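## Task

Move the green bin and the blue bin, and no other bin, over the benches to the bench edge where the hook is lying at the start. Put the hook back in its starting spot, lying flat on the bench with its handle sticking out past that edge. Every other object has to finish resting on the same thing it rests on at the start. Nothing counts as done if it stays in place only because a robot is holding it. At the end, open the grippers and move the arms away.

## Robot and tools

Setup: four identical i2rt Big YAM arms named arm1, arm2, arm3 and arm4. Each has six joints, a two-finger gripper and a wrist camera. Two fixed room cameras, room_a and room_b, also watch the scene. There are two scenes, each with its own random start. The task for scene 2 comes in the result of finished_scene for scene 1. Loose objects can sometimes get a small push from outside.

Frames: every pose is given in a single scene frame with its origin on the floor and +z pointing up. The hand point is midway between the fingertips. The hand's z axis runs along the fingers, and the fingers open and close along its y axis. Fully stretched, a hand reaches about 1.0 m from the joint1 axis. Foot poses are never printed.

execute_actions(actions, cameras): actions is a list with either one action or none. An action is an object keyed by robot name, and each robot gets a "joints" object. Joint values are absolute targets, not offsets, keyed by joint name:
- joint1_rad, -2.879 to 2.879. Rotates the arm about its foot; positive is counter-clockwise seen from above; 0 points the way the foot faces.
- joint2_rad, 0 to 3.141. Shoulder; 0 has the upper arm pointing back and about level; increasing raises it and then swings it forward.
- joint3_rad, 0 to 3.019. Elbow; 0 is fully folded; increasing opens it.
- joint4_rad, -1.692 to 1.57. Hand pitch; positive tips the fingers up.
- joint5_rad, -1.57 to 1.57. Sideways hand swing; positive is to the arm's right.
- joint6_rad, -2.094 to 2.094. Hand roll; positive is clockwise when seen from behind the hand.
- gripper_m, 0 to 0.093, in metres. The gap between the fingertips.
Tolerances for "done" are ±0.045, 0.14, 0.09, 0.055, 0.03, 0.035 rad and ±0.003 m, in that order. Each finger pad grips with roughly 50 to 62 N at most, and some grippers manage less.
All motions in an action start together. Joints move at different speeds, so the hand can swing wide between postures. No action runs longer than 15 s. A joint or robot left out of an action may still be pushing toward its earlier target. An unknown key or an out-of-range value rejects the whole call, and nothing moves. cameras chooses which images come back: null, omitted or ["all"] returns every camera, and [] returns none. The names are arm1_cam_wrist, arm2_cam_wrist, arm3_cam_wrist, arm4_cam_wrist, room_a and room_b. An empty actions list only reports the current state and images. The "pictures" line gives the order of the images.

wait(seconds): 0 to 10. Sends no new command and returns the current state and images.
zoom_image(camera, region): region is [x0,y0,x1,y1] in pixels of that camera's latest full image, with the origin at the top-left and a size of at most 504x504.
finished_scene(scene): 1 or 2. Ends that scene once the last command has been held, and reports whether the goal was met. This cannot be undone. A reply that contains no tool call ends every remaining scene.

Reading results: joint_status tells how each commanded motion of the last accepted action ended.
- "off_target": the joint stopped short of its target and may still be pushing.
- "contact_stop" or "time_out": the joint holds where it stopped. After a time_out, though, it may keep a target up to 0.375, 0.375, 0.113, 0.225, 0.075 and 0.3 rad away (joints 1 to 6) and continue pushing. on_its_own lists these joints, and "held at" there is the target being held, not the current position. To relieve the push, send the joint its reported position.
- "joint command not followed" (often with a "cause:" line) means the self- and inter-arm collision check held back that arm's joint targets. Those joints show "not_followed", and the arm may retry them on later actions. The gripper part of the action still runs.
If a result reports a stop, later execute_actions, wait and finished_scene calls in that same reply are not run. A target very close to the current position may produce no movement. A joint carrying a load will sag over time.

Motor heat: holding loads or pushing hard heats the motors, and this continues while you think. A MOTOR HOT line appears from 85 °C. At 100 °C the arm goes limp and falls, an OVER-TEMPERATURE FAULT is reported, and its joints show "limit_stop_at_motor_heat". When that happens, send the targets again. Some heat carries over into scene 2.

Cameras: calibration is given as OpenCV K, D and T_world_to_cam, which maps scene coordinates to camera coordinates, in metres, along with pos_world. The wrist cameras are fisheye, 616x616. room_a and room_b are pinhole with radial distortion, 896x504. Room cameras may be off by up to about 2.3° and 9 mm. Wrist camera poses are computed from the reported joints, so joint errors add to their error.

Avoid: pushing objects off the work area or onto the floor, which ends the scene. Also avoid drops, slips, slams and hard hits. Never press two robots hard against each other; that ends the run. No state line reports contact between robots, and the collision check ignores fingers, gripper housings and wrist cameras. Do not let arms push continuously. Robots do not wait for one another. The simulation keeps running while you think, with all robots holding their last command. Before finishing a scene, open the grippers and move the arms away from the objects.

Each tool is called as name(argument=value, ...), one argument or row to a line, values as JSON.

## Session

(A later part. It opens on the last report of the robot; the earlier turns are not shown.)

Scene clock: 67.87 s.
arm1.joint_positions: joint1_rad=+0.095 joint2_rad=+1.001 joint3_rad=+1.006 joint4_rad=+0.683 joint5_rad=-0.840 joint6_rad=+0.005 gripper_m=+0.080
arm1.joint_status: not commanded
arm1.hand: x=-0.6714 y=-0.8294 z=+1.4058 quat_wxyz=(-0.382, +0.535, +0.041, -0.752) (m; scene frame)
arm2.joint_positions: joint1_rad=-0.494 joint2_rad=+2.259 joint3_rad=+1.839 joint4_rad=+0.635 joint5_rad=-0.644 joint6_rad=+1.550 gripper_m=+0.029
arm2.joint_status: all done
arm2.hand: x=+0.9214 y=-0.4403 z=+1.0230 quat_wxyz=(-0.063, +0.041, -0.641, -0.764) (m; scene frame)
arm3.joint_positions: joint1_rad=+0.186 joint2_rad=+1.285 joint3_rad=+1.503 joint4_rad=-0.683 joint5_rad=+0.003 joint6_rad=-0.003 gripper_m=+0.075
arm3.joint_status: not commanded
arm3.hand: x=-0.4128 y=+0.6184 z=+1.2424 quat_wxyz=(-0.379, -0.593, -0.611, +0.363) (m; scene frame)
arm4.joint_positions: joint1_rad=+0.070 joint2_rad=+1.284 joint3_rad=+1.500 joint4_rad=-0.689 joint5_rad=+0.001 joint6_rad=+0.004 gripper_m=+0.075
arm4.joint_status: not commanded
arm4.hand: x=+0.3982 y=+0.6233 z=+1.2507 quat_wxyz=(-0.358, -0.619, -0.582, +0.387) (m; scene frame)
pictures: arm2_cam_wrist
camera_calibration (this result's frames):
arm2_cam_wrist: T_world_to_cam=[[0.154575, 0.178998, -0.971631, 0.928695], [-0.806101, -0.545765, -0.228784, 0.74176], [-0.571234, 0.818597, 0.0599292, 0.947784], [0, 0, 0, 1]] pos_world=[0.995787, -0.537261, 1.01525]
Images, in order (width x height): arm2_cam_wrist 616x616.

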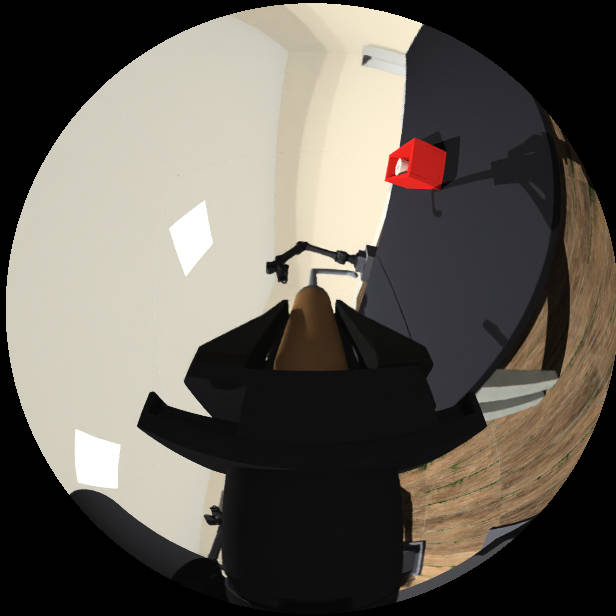

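execute_actions(
  actions=[
    {"arm2":{"joints":{"joint1_rad":-0.475,"joint2_rad":2.38,"joint6_rad":0}}},
  ],
  cameras=[],
)

execute_actions(
  actions=[
    {"arm2":{"joints":{"joint2_rad":2.505}}},
  ],
  cameras=["arm2_cam_wrist"],
)

execute_actions(
  actions=[
    {"arm2":{"joints":{"gripper_m":0.08}}},
  ],
  cameras=[],
)

execute_actions(
  actions=[
    {"arm2":{"joints":{"joint2_rad":1.7,"joint3_rad":1.4,"joint4_rad":0.4}}},
  ],
  cameras=["arm2_cam_wrist","room_b"],
)

Scene clock: 70.30 s.
arm1.joint_positions: joint1_rad=+0.095 joint2_rad=+1.001 joint3_rad=+1.006 joint4_rad=+0.683 joint5_rad=-0.840 joint6_rad=+0.005 gripper_m=+0.080
arm1.joint_status: not commanded
arm1.hand: x=-0.6714 y=-0.8294 z=+1.4058 quat_wxyz=(-0.382, +0.535, +0.041, -0.752) (m; scene frame)
arm2.joint_positions: joint1_rad=-0.477 joint2_rad=+2.405 joint3_rad=+1.840 joint4_rad=+0.646 joint5_rad=-0.644 joint6_rad=+0.009 gripper_m=+0.029
arm2.joint_status: all done
arm2.hand: x=+0.9149 y=-0.4233 z=+0.9008 quat_wxyz=(-0.528, +0.488, -0.477, -0.505) (m; scene frame)
arm3.joint_positions: joint1_rad=+0.186 joint2_rad=+1.285 joint3_rad=+1.503 joint4_rad=-0.683 joint5_rad=+0.003 joint6_rad=-0.003 gripper_m=+0.075
arm3.joint_status: not commanded
arm3.hand: x=-0.4128 y=+0.6184 z=+1.2424 quat_wxyz=(-0.379, -0.593, -0.611, +0.363) (m; scene frame)
arm4.joint_positions: joint1_rad=+0.070 joint2_rad=+1.284 joint3_rad=+1.500 joint4_rad=-0.689 joint5_rad=+0.001 joint6_rad=+0.004 gripper_m=+0.075
arm4.joint_status: not commanded
arm4.hand: x=+0.3982 y=+0.6233 z=+1.2507 quat_wxyz=(-0.358, -0.619, -0.582, +0.387) (m; scene frame)
pictures: none
No camera images: the call's "cameras" was empty. Leave "cameras" out to get every camera's image.

Scene clock: 71.30 s.
arm1.joint_positions: joint1_rad=+0.095 joint2_rad=+1.001 joint3_rad=+1.006 joint4_rad=+0.683 joint5_rad=-0.840 joint6_rad=+0.005 gripper_m=+0.080
arm1.joint_status: not commanded
arm1.hand: x=-0.6714 y=-0.8294 z=+1.4058 quat_wxyz=(-0.382, +0.535, +0.041, -0.752) (m; scene frame)
arm2.joint_positions: joint1_rad=-0.477 joint2_rad=+2.511 joint3_rad=+1.844 joint4_rad=+0.646 joint5_rad=-0.641 joint6_rad=-0.009 gripper_m=+0.029
arm2.joint_status: all done
arm2.hand: x=+0.9137 y=-0.4247 z=+0.8117 quat_wxyz=(-0.498, +0.497, -0.509, -0.495) (m; scene frame)
arm3.joint_positions: joint1_rad=+0.186 joint2_rad=+1.285 joint3_rad=+1.503 joint4_rad=-0.683 joint5_rad=+0.003 joint6_rad=-0.003 gripper_m=+0.075
arm3.joint_status: not commanded
arm3.hand: x=-0.4128 y=+0.6184 z=+1.2424 quat_wxyz=(-0.379, -0.593, -0.611, +0.363) (m; scene frame)
arm4.joint_positions: joint1_rad=+0.070 joint2_rad=+1.284 joint3_rad=+1.500 joint4_rad=-0.689 joint5_rad=+0.001 joint6_rad=+0.004 gripper_m=+0.075
arm4.joint_status: not commanded
arm4.hand: x=+0.3982 y=+0.6233 z=+1.2507 quat_wxyz=(-0.358, -0.619, -0.582, +0.387) (m; scene frame)
pictures: arm2_cam_wrist
camera_calibration (this result's frames):
arm2_cam_wrist: T_world_to_cam=[[0.999981, -0.00527688, -0.00328631, -0.914971], [-0.00580255, -0.602616, -0.798011, 0.402383], [0.00223063, 0.798014, -0.602635, 0.948385], [0, 0, 0, 1]] pos_world=[0.915173, -0.51917, 0.889628]
Images, in order (width x height): arm2_cam_wrist 616x616.

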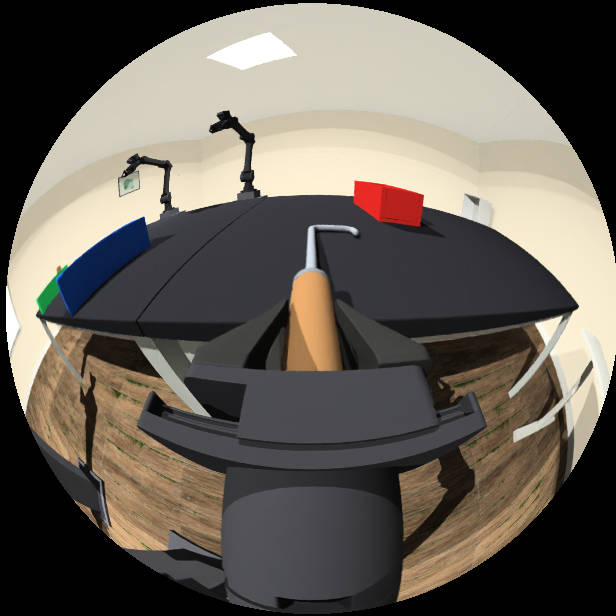

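Scene clock: 71.97 s.
arm1.joint_positions: joint1_rad=+0.095 joint2_rad=+1.001 joint3_rad=+1.006 joint4_rad=+0.683 joint5_rad=-0.840 joint6_rad=+0.005 gripper_m=+0.080
arm1.joint_status: not commanded
arm1.hand: x=-0.6714 y=-0.8294 z=+1.4058 quat_wxyz=(-0.382, +0.535, +0.041, -0.752) (m; scene frame)
arm2.joint_positions: joint1_rad=-0.477 joint2_rad=+2.511 joint3_rad=+1.844 joint4_rad=+0.646 joint5_rad=-0.641 joint6_rad=-0.007 gripper_m=+0.080
arm2.joint_status: all done
arm2.hand: x=+0.9137 y=-0.4247 z=+0.8117 quat_wxyz=(-0.498, +0.497, -0.509, -0.496) (m; scene frame)
arm3.joint_positions: joint1_rad=+0.186 joint2_rad=+1.285 joint3_rad=+1.503 joint4_rad=-0.683 joint5_rad=+0.003 joint6_rad=-0.003 gripper_m=+0.075
arm3.joint_status: not commanded
arm3.hand: x=-0.4128 y=+0.6184 z=+1.2424 quat_wxyz=(-0.379, -0.593, -0.611, +0.363) (m; scene frame)
arm4.joint_positions: joint1_rad=+0.070 joint2_rad=+1.284 joint3_rad=+1.500 joint4_rad=-0.689 joint5_rad=+0.001 joint6_rad=+0.004 gripper_m=+0.075
arm4.joint_status: not commanded
arm4.hand: x=+0.3982 y=+0.6233 z=+1.2507 quat_wxyz=(-0.358, -0.619, -0.582, +0.387) (m; scene frame)
pictures: none
No camera images: the call's "cameras" was empty. Leave "cameras" out to get every camera's image.

Scene clock: 73.70 s.
arm1.joint_positions: joint1_rad=+0.095 joint2_rad=+1.001 joint3_rad=+1.006 joint4_rad=+0.683 joint5_rad=-0.840 joint6_rad=+0.005 gripper_m=+0.080
arm1.joint_status: not commanded
arm1.hand: x=-0.6714 y=-0.8294 z=+1.4058 quat_wxyz=(-0.382, +0.535, +0.041, -0.752) (m; scene frame)
arm2.joint_positions: joint1_rad=-0.477 joint2_rad=+1.696 joint3_rad=+1.400 joint4_rad=+0.414 joint5_rad=-0.640 joint6_rad=-0.007 gripper_m=+0.080
arm2.joint_status: all done
arm2.hand: x=+0.8135 y=-0.5586 z=+1.1647 quat_wxyz=(-0.546, +0.489, -0.461, -0.501) (m; scene frame)
arm3.joint_positions: joint1_rad=+0.186 joint2_rad=+1.285 joint3_rad=+1.503 joint4_rad=-0.683 joint5_rad=+0.003 joint6_rad=-0.003 gripper_m=+0.075
arm3.joint_status: not commanded
arm3.hand: x=-0.4128 y=+0.6184 z=+1.2424 quat_wxyz=(-0.379, -0.593, -0.611, +0.363) (m; scene frame)
arm4.joint_positions: joint1_rad=+0.070 joint2_rad=+1.284 joint3_rad=+1.500 joint4_rad=-0.689 joint5_rad=+0.001 joint6_rad=+0.004 gripper_m=+0.075
arm4.joint_status: not commanded
arm4.hand: x=+0.3982 y=+0.6233 z=+1.2507 quat_wxyz=(-0.358, -0.619, -0.582, +0.387) (m; scene frame)
pictures: arm2_cam_wrist, room_b
camera_calibration (this result's frames):
arm2_cam_wrist: T_world_to_cam=[[0.996867, -0.0109424, 0.0783378, -0.910027], [0.061727, -0.51167, -0.856962, 0.66733], [0.0494603, 0.859112, -0.509391, 1.15535], [0, 0, 0, 1]] pos_world=[0.80884, -0.661079, 1.23169]
Images, in order (width x height): arm2_cam_wrist 616x616, room_b 896x504.

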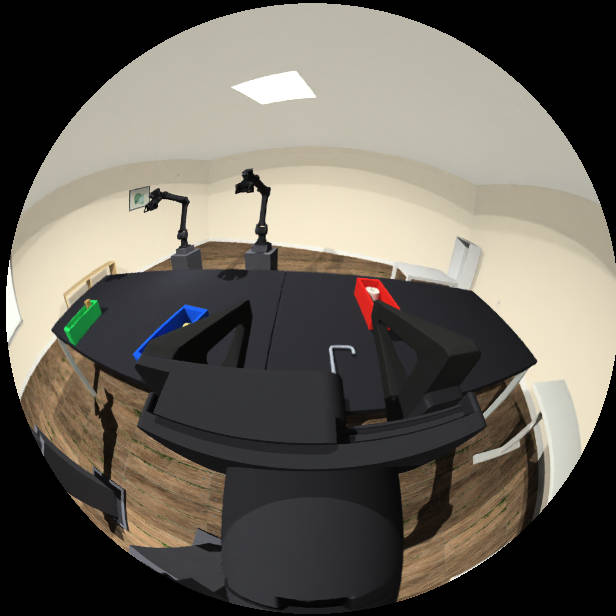

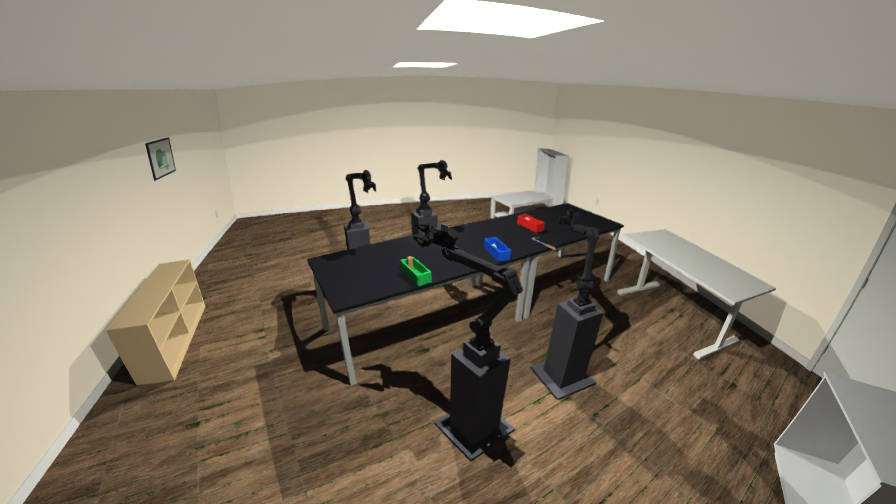

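finished_scene(
  scene=2,
)

The scene is finished: the task was done.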